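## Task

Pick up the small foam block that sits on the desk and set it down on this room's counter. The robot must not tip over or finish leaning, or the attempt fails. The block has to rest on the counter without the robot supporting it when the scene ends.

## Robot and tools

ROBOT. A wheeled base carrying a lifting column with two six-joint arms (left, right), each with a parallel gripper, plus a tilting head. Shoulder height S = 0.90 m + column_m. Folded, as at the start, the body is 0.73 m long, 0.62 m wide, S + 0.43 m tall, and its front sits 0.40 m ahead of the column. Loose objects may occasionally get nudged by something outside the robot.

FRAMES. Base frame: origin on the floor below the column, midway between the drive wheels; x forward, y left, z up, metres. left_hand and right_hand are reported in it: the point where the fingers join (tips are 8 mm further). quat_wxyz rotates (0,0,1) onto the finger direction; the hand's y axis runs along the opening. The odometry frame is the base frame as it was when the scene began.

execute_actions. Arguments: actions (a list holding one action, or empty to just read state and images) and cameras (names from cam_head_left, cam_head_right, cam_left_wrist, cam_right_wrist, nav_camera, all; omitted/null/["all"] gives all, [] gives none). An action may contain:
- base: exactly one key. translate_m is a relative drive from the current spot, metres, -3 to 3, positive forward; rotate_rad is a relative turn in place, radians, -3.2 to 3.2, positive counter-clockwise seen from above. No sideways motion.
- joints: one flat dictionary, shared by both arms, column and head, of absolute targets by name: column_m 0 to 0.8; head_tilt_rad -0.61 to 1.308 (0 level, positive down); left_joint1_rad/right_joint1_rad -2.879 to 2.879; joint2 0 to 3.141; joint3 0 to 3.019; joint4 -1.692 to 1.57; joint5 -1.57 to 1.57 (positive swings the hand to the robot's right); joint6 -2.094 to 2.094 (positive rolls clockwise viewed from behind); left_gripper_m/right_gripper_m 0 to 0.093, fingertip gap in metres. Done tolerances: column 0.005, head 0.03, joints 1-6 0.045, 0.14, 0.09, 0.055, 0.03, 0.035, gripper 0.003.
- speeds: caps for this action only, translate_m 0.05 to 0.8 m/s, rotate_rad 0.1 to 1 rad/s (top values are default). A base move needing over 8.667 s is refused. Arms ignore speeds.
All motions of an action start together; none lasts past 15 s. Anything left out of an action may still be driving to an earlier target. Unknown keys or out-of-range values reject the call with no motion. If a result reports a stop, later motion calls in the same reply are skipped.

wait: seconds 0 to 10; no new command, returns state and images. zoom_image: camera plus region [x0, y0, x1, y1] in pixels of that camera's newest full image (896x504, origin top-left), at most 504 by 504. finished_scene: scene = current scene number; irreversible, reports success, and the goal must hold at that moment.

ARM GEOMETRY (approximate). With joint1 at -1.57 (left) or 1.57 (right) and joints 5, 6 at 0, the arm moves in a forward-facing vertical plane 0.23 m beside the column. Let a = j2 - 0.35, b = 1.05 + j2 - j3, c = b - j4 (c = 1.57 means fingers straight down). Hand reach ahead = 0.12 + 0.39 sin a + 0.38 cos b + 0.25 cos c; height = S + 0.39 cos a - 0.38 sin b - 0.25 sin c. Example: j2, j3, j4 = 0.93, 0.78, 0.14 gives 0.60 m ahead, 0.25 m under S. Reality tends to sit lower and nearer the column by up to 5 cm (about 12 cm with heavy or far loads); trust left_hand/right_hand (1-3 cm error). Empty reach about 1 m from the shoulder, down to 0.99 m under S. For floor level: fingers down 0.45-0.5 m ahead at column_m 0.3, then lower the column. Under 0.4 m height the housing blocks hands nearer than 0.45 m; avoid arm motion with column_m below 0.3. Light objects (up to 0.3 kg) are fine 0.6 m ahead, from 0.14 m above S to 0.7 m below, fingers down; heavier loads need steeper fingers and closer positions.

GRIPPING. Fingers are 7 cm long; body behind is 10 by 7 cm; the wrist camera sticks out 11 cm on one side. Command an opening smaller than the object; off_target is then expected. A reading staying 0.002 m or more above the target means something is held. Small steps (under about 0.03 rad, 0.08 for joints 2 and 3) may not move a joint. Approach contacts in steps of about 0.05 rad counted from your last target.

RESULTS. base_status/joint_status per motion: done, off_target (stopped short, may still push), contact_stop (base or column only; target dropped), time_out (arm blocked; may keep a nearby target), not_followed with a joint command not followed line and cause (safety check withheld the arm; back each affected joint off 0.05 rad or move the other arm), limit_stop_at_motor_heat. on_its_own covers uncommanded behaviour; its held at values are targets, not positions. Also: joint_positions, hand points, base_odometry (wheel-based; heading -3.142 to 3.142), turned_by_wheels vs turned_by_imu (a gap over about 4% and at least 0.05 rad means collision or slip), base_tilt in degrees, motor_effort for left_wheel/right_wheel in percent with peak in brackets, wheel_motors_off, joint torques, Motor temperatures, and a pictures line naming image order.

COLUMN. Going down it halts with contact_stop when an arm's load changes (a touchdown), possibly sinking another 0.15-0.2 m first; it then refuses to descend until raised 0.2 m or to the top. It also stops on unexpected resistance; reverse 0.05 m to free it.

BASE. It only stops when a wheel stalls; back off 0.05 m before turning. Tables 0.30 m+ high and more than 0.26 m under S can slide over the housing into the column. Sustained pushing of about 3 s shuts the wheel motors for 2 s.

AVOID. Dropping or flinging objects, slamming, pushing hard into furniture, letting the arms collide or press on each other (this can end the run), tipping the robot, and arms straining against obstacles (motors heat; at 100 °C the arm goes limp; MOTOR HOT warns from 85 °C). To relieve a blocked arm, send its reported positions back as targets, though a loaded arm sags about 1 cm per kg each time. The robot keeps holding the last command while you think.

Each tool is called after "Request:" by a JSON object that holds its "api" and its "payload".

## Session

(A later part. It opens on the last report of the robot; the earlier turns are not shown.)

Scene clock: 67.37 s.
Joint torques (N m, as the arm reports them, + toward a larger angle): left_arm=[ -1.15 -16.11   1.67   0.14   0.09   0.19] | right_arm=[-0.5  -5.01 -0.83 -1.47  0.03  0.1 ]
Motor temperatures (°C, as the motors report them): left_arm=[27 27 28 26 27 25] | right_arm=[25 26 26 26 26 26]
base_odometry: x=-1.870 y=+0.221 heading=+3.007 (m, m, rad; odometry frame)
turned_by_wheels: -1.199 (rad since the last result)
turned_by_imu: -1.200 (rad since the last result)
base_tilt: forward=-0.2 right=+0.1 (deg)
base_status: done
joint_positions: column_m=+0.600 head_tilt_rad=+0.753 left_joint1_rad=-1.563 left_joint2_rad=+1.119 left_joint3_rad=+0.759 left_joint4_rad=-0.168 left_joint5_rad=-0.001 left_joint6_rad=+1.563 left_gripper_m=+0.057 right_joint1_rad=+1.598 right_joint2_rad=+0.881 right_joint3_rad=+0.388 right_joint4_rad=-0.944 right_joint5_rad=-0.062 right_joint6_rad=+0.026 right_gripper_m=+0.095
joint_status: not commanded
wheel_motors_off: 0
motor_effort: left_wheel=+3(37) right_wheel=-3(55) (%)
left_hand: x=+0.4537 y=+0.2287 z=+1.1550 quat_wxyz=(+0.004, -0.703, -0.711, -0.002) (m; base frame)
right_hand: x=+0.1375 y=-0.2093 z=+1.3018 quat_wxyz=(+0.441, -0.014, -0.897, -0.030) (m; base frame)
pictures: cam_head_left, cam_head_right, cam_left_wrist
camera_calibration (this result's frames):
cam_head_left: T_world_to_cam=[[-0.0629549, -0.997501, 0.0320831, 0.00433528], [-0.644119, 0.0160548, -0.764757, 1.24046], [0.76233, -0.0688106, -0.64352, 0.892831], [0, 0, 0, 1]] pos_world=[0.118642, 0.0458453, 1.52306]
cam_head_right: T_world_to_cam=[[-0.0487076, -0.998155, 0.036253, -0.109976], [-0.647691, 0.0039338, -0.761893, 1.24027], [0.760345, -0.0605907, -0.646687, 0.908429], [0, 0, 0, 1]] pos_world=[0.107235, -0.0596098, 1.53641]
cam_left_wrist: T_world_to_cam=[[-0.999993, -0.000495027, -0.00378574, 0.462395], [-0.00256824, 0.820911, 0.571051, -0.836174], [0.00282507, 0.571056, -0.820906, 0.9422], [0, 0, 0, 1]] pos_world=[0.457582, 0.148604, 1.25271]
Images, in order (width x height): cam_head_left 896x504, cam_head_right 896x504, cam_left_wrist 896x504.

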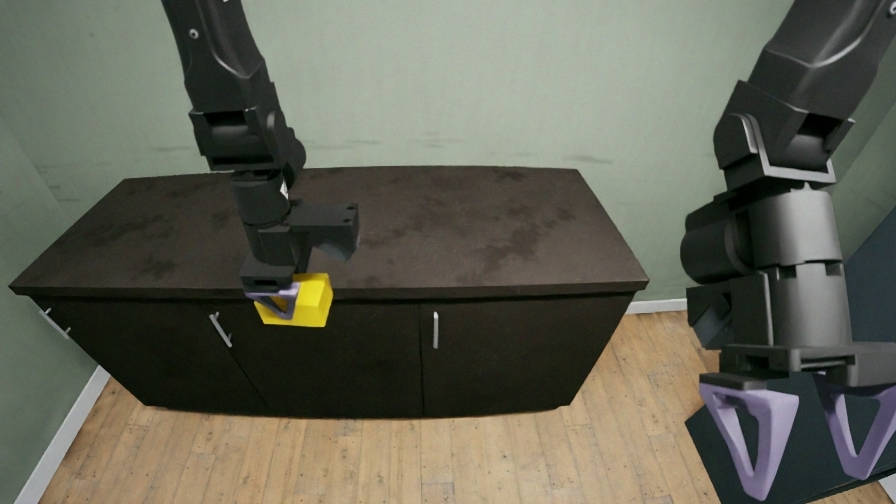

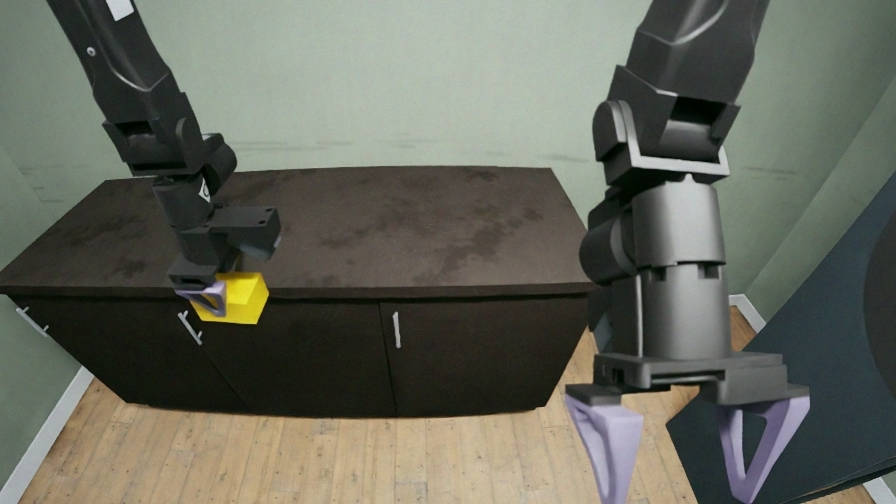

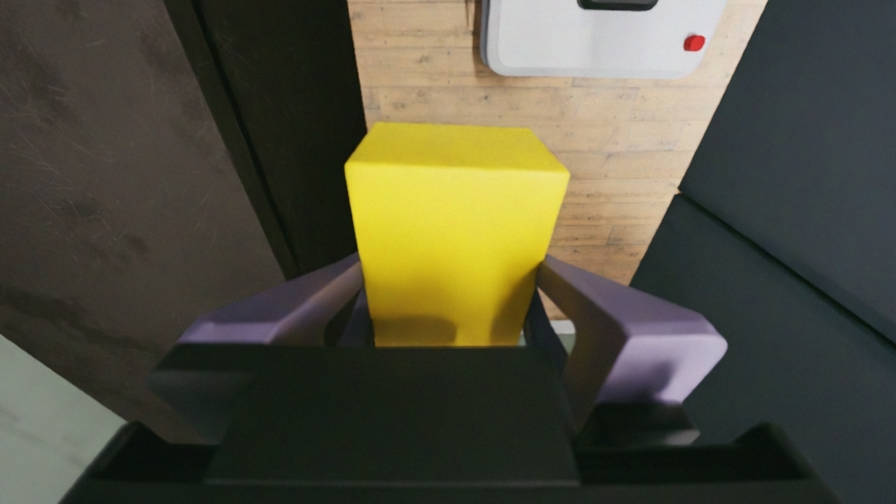

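Request:
{"api": "execute_actions", "payload": {"actions": [{"base":{"translate_m":0.22},"joints":{"left_joint2_rad":1.40,"left_joint3_rad":1.57,"left_joint4_rad":-0.69}}], "cameras": []}}

Request:
{"api": "execute_actions", "payload": {"actions": [{"joints":{"column_m":0.45}}], "cameras": ["cam_head_left","cam_head_right","cam_left_wrist"]}}

Scene clock: 70.20 s.
Joint torques (N m, as the arm reports them, + toward a larger angle): left_arm=[ -1.37 -23.11   5.64  -0.34   0.09   0.13] | right_arm=[-0.54 -5.08 -0.9  -1.44  0.03  0.1 ]
Motor temperatures (°C, as the motors report them): left_arm=[27 27 28 26 27 25] | right_arm=[25 26 26 26 26 26]
base_odometry: x=-2.088 y=+0.251 heading=+3.006 (m, m, rad; odometry frame)
turned_by_wheels: -0.001 (rad since the last result)
turned_by_imu: -0.001 (rad since the last result)
base_tilt: forward=-0.1 right=-0.2 (deg)
base_status: done
joint_positions: column_m=+0.600 head_tilt_rad=+0.753 left_joint1_rad=-1.563 left_joint2_rad=+1.386 left_joint3_rad=+1.570 left_joint4_rad=-0.674 left_joint5_rad=-0.001 left_joint6_rad=+1.563 left_gripper_m=+0.057 right_joint1_rad=+1.598 right_joint2_rad=+0.881 right_joint3_rad=+0.389 right_joint4_rad=-0.944 right_joint5_rad=-0.062 right_joint6_rad=+0.026 right_gripper_m=+0.095
joint_status: all done
wheel_motors_off: 0
motor_effort: left_wheel=-1(38) right_wheel=+1(62) (%)
left_hand: x=+0.7121 y=+0.2297 z=+1.1609 quat_wxyz=(-0.009, -0.703, -0.711, -0.015) (m; base frame)
right_hand: x=+0.1377 y=-0.2093 z=+1.3017 quat_wxyz=(+0.441, -0.014, -0.897, -0.030) (m; base frame)
pictures: none
No camera images: the call's "cameras" was empty. Leave "cameras" out to get every camera's image.

Scene clock: 70.50 s.
Joint torques (N m, as the arm reports them, + toward a larger angle): left_arm=[ -1.43 -22.93   5.54  -0.33   0.09   0.08] | right_arm=[-0.51 -5.12 -0.98 -1.42  0.03  0.1 ]
Motor temperatures (°C, as the motors report them): left_arm=[27 27 28 26 27 25] | right_arm=[25 26 26 26 26 26]
base_odometry: x=-2.088 y=+0.251 heading=+3.006 (m, m, rad; odometry frame)
turned_by_wheels: +0.000 (rad since the last result)
turned_by_imu: +0.000 (rad since the last result)
base_tilt: forward=-0.1 right=-0.1 (deg)
base_status: not commanded
joint_positions: column_m=+0.600 head_tilt_rad=+0.753 left_joint1_rad=-1.563 left_joint2_rad=+1.386 left_joint3_rad=+1.570 left_joint4_rad=-0.674 left_joint5_rad=-0.001 left_joint6_rad=+1.563 left_gripper_m=+0.057 right_joint1_rad=+1.598 right_joint2_rad=+0.881 right_joint3_rad=+0.389 right_joint4_rad=-0.944 right_joint5_rad=-0.062 right_joint6_rad=+0.026 right_gripper_m=+0.095
joint_status: column_m contact_stop (moved +0.000 of -0.150)
wheel_motors_off: 0
on_its_own: column_m is held at +0.600, not at your +0.450, since a contact_stop
motor_effort: left_wheel=-1(2) right_wheel=+2(1) (%)
left_hand: x=+0.7121 y=+0.2297 z=+1.1609 quat_wxyz=(-0.009, -0.703, -0.711, -0.015) (m; base frame)
right_hand: x=+0.1377 y=-0.2093 z=+1.3017 quat_wxyz=(+0.441, -0.014, -0.897, -0.030) (m; base frame)
pictures: cam_head_left, cam_head_right, cam_left_wrist
camera_calibration (this result's frames):
cam_head_left: T_world_to_cam=[[-0.0629532, -0.997501, 0.0320864, 0.00432998], [-0.644159, 0.0160548, -0.764723, 1.2404], [0.762297, -0.0688106, -0.64356, 0.892896], [0, 0, 0, 1]] pos_world=[0.118639, 0.0458453, 1.52306]
cam_head_right: T_world_to_cam=[[-0.0487057, -0.998155, 0.0362556, -0.10998], [-0.647731, 0.0039338, -0.761859, 1.24022], [0.760311, -0.0605907, -0.646727, 0.908494], [0, 0, 0, 1]] pos_world=[0.107233, -0.0596098, 1.53641]
cam_left_wrist: T_world_to_cam=[[-0.999153, -0.000227372, -0.0411575, 0.76354], [-0.0236947, 0.820827, 0.570685, -0.824227], [0.0336535, 0.571177, -0.820137, 0.922867], [0, 0, 0, 1]] pos_world=[0.712305, 0.149602, 1.25868]
Images, in order (width x height): cam_head_left 896x504, cam_head_right 896x504, cam_left_wrist 896x504.

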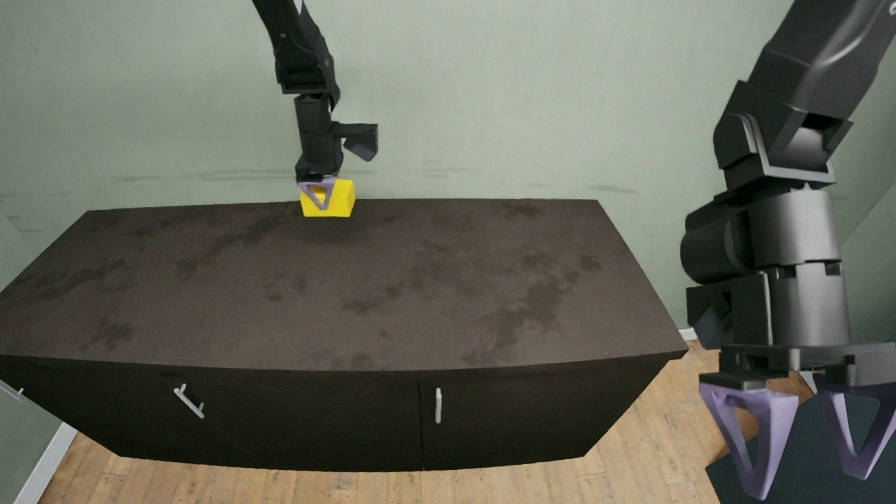

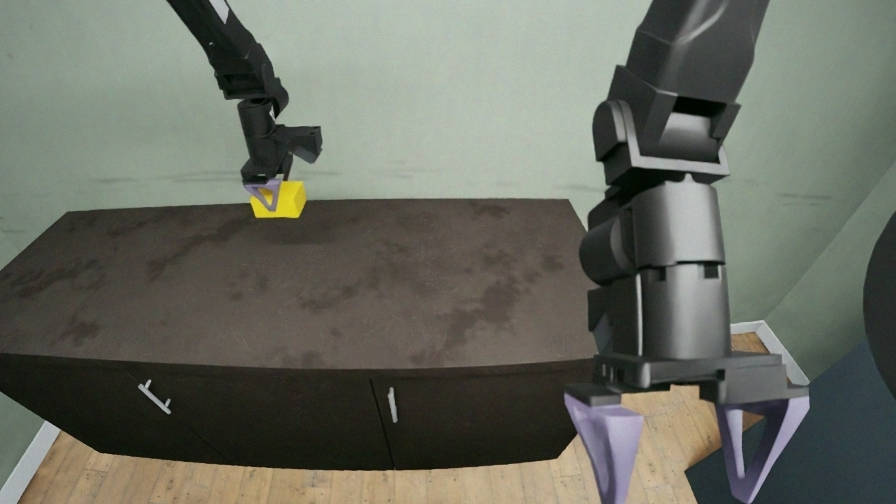

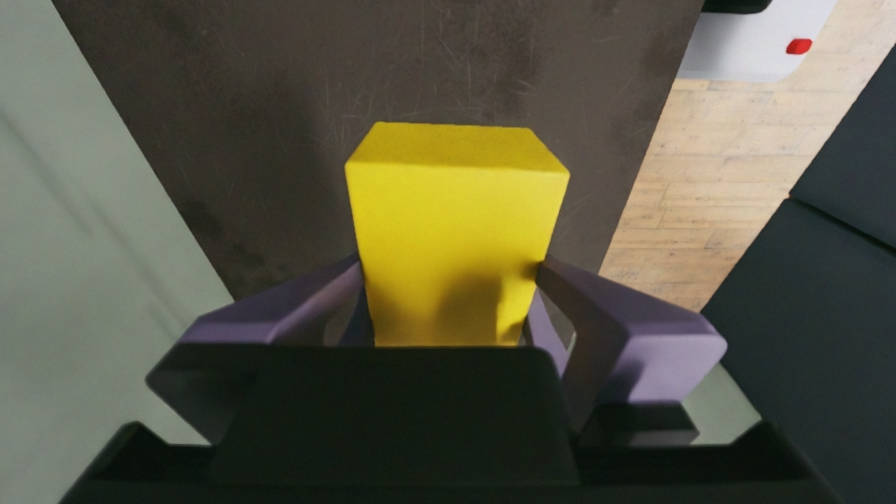

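Request:
{"api": "execute_actions", "payload": {"actions": [{"joints":{"left_joint2_rad":1.79,"left_joint3_rad":1.81,"left_joint4_rad":-0.54}}], "cameras": ["cam_head_left","cam_left_wrist"]}}

Scene clock: 73.37 s.
Joint torques (N m, as the arm reports them, + toward a larger angle): left_arm=[ -1.36 -25.01   5.94   0.3    0.08   0.17] | right_arm=[-0.52 -5.08 -0.86 -1.45  0.03  0.1 ]
Motor temperatures (°C, as the motors report them): left_arm=[27 27 28 26 27 25] | right_arm=[25 26 26 26 26 26]
base_odometry: x=-2.088 y=+0.251 heading=+3.006 (m, m, rad; odometry frame)
turned_by_wheels: +0.000 (rad since the last result)
turned_by_imu: +0.000 (rad since the last result)
base_tilt: forward=-0.2 right=-0.2 (deg)
base_status: not commanded
joint_positions: column_m=+0.600 head_tilt_rad=+0.753 left_joint1_rad=-1.563 left_joint2_rad=+1.803 left_joint3_rad=+1.787 left_joint4_rad=-0.543 left_joint5_rad=-0.001 left_joint6_rad=+1.563 left_gripper_m=+0.057 right_joint1_rad=+1.598 right_joint2_rad=+0.881 right_joint3_rad=+0.389 right_joint4_rad=-0.944 right_joint5_rad=-0.062 right_joint6_rad=+0.026 right_gripper_m=+0.095
joint_status: all done
wheel_motors_off: 0
on_its_own: column_m is held at +0.600, not at your +0.450, since a contact_stop
motor_effort: left_wheel=-1(3) right_wheel=+4(2) (%)
left_hand: x=+0.6829 y=+0.2310 z=+0.9662 quat_wxyz=(+0.016, -0.703, -0.711, +0.010) (m; base frame)
right_hand: x=+0.1377 y=-0.2093 z=+1.3017 quat_wxyz=(+0.441, -0.014, -0.897, -0.030) (m; base frame)
pictures: cam_head_left, cam_left_wrist
camera_calibration (this result's frames):
cam_head_left: T_world_to_cam=[[-0.0629532, -0.997501, 0.0320864, 0.00432998], [-0.644159, 0.0160548, -0.764723, 1.2404], [0.762297, -0.0688106, -0.64356, 0.892896], [0, 0, 0, 1]] pos_world=[0.118639, 0.0458453, 1.52306]
cam_left_wrist: T_world_to_cam=[[-0.999601, -0.000719949, 0.0282534, 0.659707], [0.0155404, 0.820987, 0.570735, -0.741731], [-0.0236066, 0.570947, -0.820648, 0.803119], [0, 0, 0, 1]] pos_world=[0.689929, 0.150888, 1.06377]
Images, in order (width x height): cam_head_left 896x504, cam_left_wrist 896x504.

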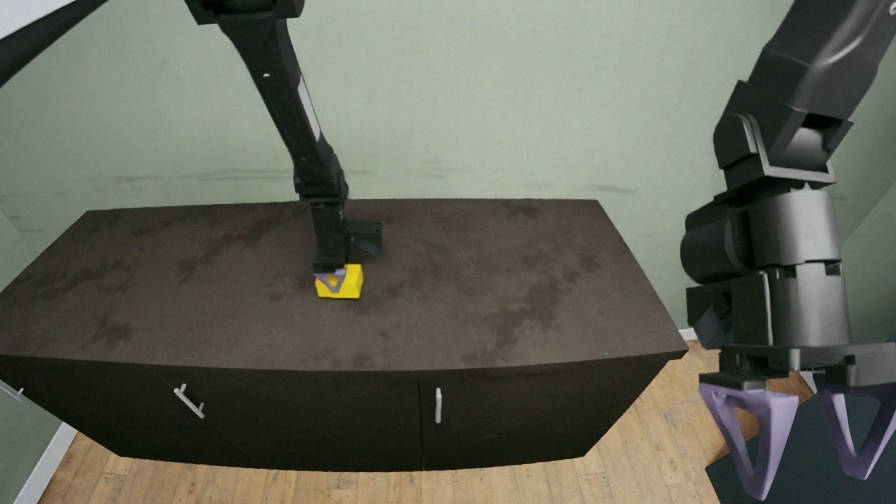

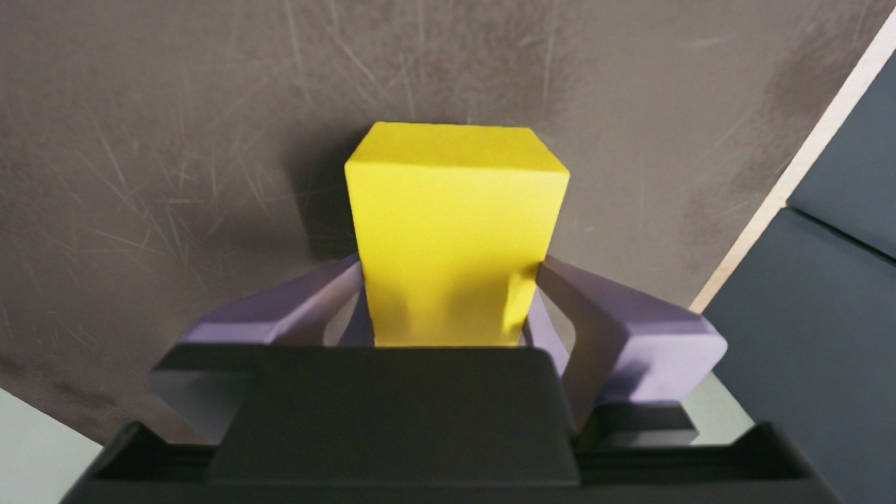

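Request:
{"api": "execute_actions", "payload": {"actions": [{"joints":{"left_joint2_rad":1.85,"left_joint3_rad":1.83,"left_joint4_rad":-0.50}}], "cameras": ["cam_head_left","cam_left_wrist"]}}

Scene clock: 74.80 s.
Joint torques (N m, as the arm reports them, + toward a larger angle): left_arm=[ -1.46 -23.41   5.61   0.56   0.05   0.15] | right_arm=[-0.56 -5.03 -0.9  -1.44  0.03  0.1 ]
Motor temperatures (°C, as the motors report them): left_arm=[27 27 28 26 27 25] | right_arm=[25 26 26 26 26 26]
base_odometry: x=-2.088 y=+0.251 heading=+3.006 (m, m, rad; odometry frame)
turned_by_wheels: +0.000 (rad since the last result)
turned_by_imu: +0.000 (rad since the last result)
base_tilt: forward=-0.2 right=+0.0 (deg)
base_status: not commanded
joint_positions: column_m=+0.600 head_tilt_rad=+0.753 left_joint1_rad=-1.563 left_joint2_rad=+1.838 left_joint3_rad=+1.813 left_joint4_rad=-0.512 left_joint5_rad=-0.001 left_joint6_rad=+1.563 left_gripper_m=+0.057 right_joint1_rad=+1.598 right_joint2_rad=+0.881 right_joint3_rad=+0.389 right_joint4_rad=-0.944 right_joint5_rad=-0.062 right_joint6_rad=+0.026 right_gripper_m=+0.095
joint_status: all done
wheel_motors_off: 0
on_its_own: column_m is held at +0.600, not at your +0.450, since a contact_stop
motor_effort: left_wheel=-2(2) right_wheel=+3(1) (%)
left_hand: x=+0.6871 y=+0.2311 z=+0.9514 quat_wxyz=(+0.007, -0.703, -0.711, +0.002) (m; base frame)
right_hand: x=+0.1377 y=-0.2093 z=+1.3017 quat_wxyz=(+0.441, -0.014, -0.897, -0.030) (m; base frame)
pictures: cam_head_left, cam_left_wrist
camera_calibration (this result's frames):
cam_head_left: T_world_to_cam=[[-0.0629532, -0.997501, 0.0320864, 0.00432999], [-0.644159, 0.0160548, -0.764723, 1.2404], [0.762297, -0.0688106, -0.64356, 0.892896], [0, 0, 0, 1]] pos_world=[0.118639, 0.0458453, 1.52306]
cam_left_wrist: T_world_to_cam=[[-0.999987, -0.000557036, 0.00498789, 0.686667], [0.00239094, 0.820931, 0.571022, -0.724653], [-0.0044128, 0.571027, -0.82092, 0.778024], [0, 0, 0, 1]] pos_world=[0.691825, 0.151, 1.04906]
Images, in order (width x height): cam_head_left 896x504, cam_left_wrist 896x504.

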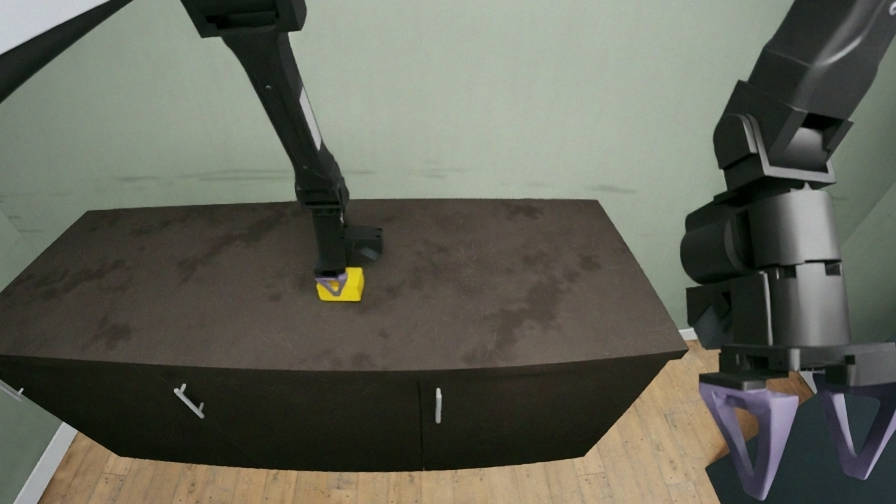

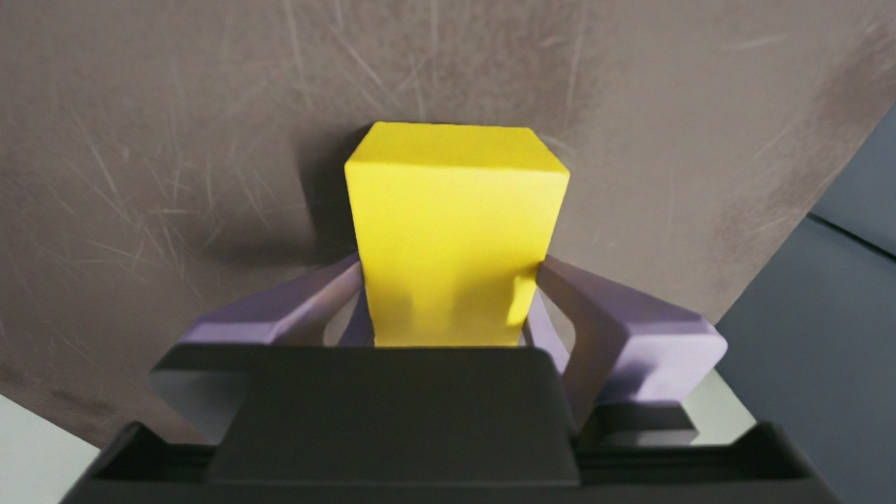

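Request:
{"api": "execute_actions", "payload": {"actions": [{"joints":{"left_joint2_rad":1.89,"left_joint3_rad":1.85,"left_joint4_rad":-0.48}}], "cameras": ["cam_left_wrist"]}}

Scene clock: 75.80 s.
Joint torques (N m, as the arm reports them, + toward a larger angle): left_arm=[ -1.52 -22.66   4.83   0.77   0.08   0.14] | right_arm=[-0.51 -4.93 -0.9  -1.44  0.02  0.11]
Motor temperatures (°C, as the motors report them): left_arm=[27 27 28 26 27 25] | right_arm=[25 26 26 26 26 26]
base_odometry: x=-2.088 y=+0.251 heading=+3.006 (m, m, rad; odometry frame)
turned_by_wheels: +0.000 (rad since the last result)
turned_by_imu: +0.000 (rad since the last result)
base_tilt: forward=-0.1 right=-0.1 (deg)
base_status: not commanded
joint_positions: column_m=+0.600 head_tilt_rad=+0.753 left_joint1_rad=-1.563 left_joint2_rad=+1.868 left_joint3_rad=+1.837 left_joint4_rad=-0.492 left_joint5_rad=-0.001 left_joint6_rad=+1.563 left_gripper_m=+0.057 right_joint1_rad=+1.598 right_joint2_rad=+0.881 right_joint3_rad=+0.389 right_joint4_rad=-0.944 right_joint5_rad=-0.062 right_joint6_rad=+0.026 right_gripper_m=+0.095
joint_status: all done
wheel_motors_off: 0
on_its_own: column_m is held at +0.600, not at your +0.450, since a contact_stop
motor_effort: left_wheel=-2(2) right_wheel=+2(2) (%)
left_hand: x=+0.6889 y=+0.2312 z=+0.9386 quat_wxyz=(+0.003, -0.703, -0.711, -0.003) (m; base frame)
right_hand: x=+0.1377 y=-0.2093 z=+1.3017 quat_wxyz=(+0.441, -0.014, -0.897, -0.030) (m; base frame)
pictures: cam_left_wrist
camera_calibration (this result's frames):
cam_left_wrist: T_world_to_cam=[[-0.999965, -0.000465449, -0.00836459, 0.701073], [-0.00515634, 0.821118, 0.570735, -0.711965], [0.00660267, 0.570758, -0.821092, 0.760164], [0, 0, 0, 1]] pos_world=[0.692358, 0.151064, 1.03637]
Images, in order (width x height): cam_left_wrist 896x504.

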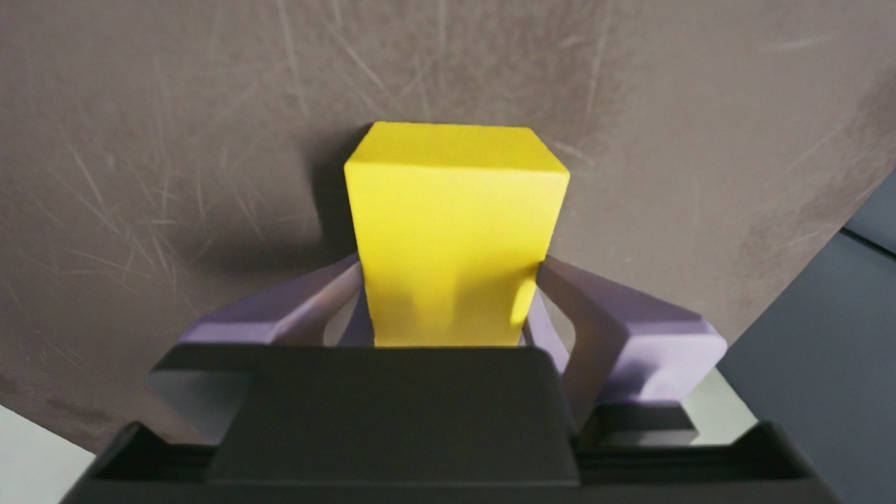

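Close to the surface; release.

Request:
{"api": "execute_actions", "payload": {"actions": [{"joints":{"left_gripper_m":0.093}}], "cameras": []}}

Request:
{"api": "execute_actions", "payload": {"actions": [{"joints":{"column_m":0.7}}], "cameras": ["cam_head_left","cam_left_wrist"]}}

Scene clock: 76.83 s.
Joint torques (N m, as the arm reports them, + toward a larger angle): left_arm=[ -1.1  -22.98   4.82   0.94   0.1    0.14] | right_arm=[-0.48 -5.06 -0.89 -1.44  0.02  0.11]
Motor temperatures (°C, as the motors report them): left_arm=[27 27 28 26 27 25] | right_arm=[25 26 26 26 26 26]
base_odometry: x=-2.088 y=+0.251 heading=+3.006 (m, m, rad; odometry frame)
turned_by_wheels: +0.000 (rad since the last result)
turned_by_imu: +0.000 (rad since the last result)
base_tilt: forward=-0.2 right=-0.1 (deg)
base_status: not commanded
joint_positions: column_m=+0.600 head_tilt_rad=+0.753 left_joint1_rad=-1.563 left_joint2_rad=+1.870 left_joint3_rad=+1.837 left_joint4_rad=-0.492 left_joint5_rad=-0.001 left_joint6_rad=+1.563 left_gripper_m=+0.093 right_joint1_rad=+1.598 right_joint2_rad=+0.881 right_joint3_rad=+0.389 right_joint4_rad=-0.944 right_joint5_rad=-0.062 right_joint6_rad=+0.026 right_gripper_m=+0.095
joint_status: all done
wheel_motors_off: 0
on_its_own: column_m is held at +0.600, not at your +0.450, since a contact_stop
motor_effort: left_wheel=-3(2) right_wheel=+2(2) (%)
left_hand: x=+0.6874 y=+0.2312 z=+0.9371 quat_wxyz=(+0.003, -0.703, -0.711, -0.002) (m; base frame)
right_hand: x=+0.1377 y=-0.2093 z=+1.3017 quat_wxyz=(+0.441, -0.014, -0.897, -0.030) (m; base frame)
pictures: none
No camera images: the call's "cameras" was empty. Leave "cameras" out to get every camera's image.

Scene clock: 78.73 s.
Joint torques (N m, as the arm reports them, + toward a larger angle): left_arm=[ -1.55 -22.44   4.88   0.86   0.07   0.1 ] | right_arm=[-0.47 -5.09 -0.89 -1.45  0.03  0.1 ]
Motor temperatures (°C, as the motors report them): left_arm=[27 27 28 26 27 25] | right_arm=[25 26 26 26 26 26]
base_odometry: x=-2.088 y=+0.251 heading=+3.006 (m, m, rad; odometry frame)
turned_by_wheels: +0.000 (rad since the last result)
turned_by_imu: +0.000 (rad since the last result)
base_tilt: forward=-0.1 right=+0.1 (deg)
base_status: not commanded
joint_positions: column_m=+0.700 head_tilt_rad=+0.753 left_joint1_rad=-1.563 left_joint2_rad=+1.874 left_joint3_rad=+1.837 left_joint4_rad=-0.492 left_joint5_rad=-0.001 left_joint6_rad=+1.563 left_gripper_m=+0.093 right_joint1_rad=+1.598 right_joint2_rad=+0.881 right_joint3_rad=+0.389 right_joint4_rad=-0.944 right_joint5_rad=-0.062 right_joint6_rad=+0.026 right_gripper_m=+0.095
joint_status: all done
wheel_motors_off: 0
motor_effort: left_wheel=-2(3) right_wheel=+3(3) (%)
left_hand: x=+0.6852 y=+0.2312 z=+1.0349 quat_wxyz=(+0.005, -0.703, -0.711, -0.001) (m; base frame)
right_hand: x=+0.1377 y=-0.2093 z=+1.4017 quat_wxyz=(+0.441, -0.014, -0.897, -0.030) (m; base frame)
pictures: cam_head_left, cam_left_wrist
camera_calibration (this result's frames):
cam_head_left: T_world_to_cam=[[-0.0629532, -0.997501, 0.0320864, 0.00112196], [-0.644159, 0.0160548, -0.764723, 1.31686], [0.762297, -0.0688106, -0.64356, 0.957239], [0, 0, 0, 1]] pos_world=[0.118639, 0.0458453, 1.62304]
cam_left_wrist: T_world_to_cam=[[-0.999998, -0.000511433, -0.00187981, 0.691534], [-0.00149283, 0.821133, 0.570735, -0.769485], [0.00125168, 0.570737, -0.821132, 0.842991], [0, 0, 0, 1]] pos_world=[0.689329, 0.151078, 1.13268]
Images, in order (width x height): cam_head_left 896x504, cam_left_wrist 896x504.

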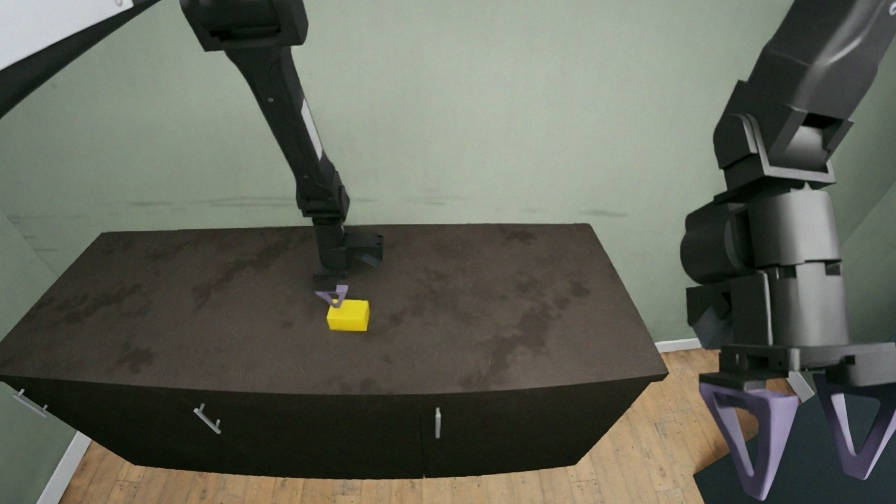

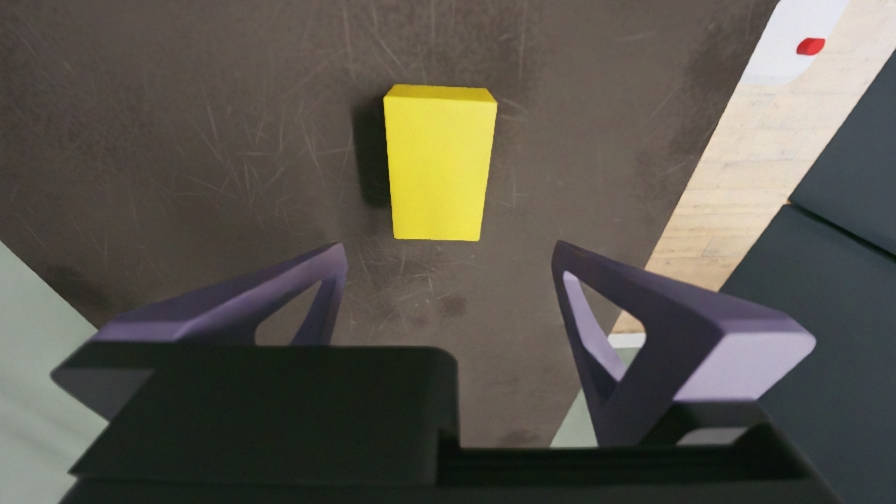

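Request:
{"api": "finished_scene", "payload": {"scene": 1}}

The scene is finished: the task was done.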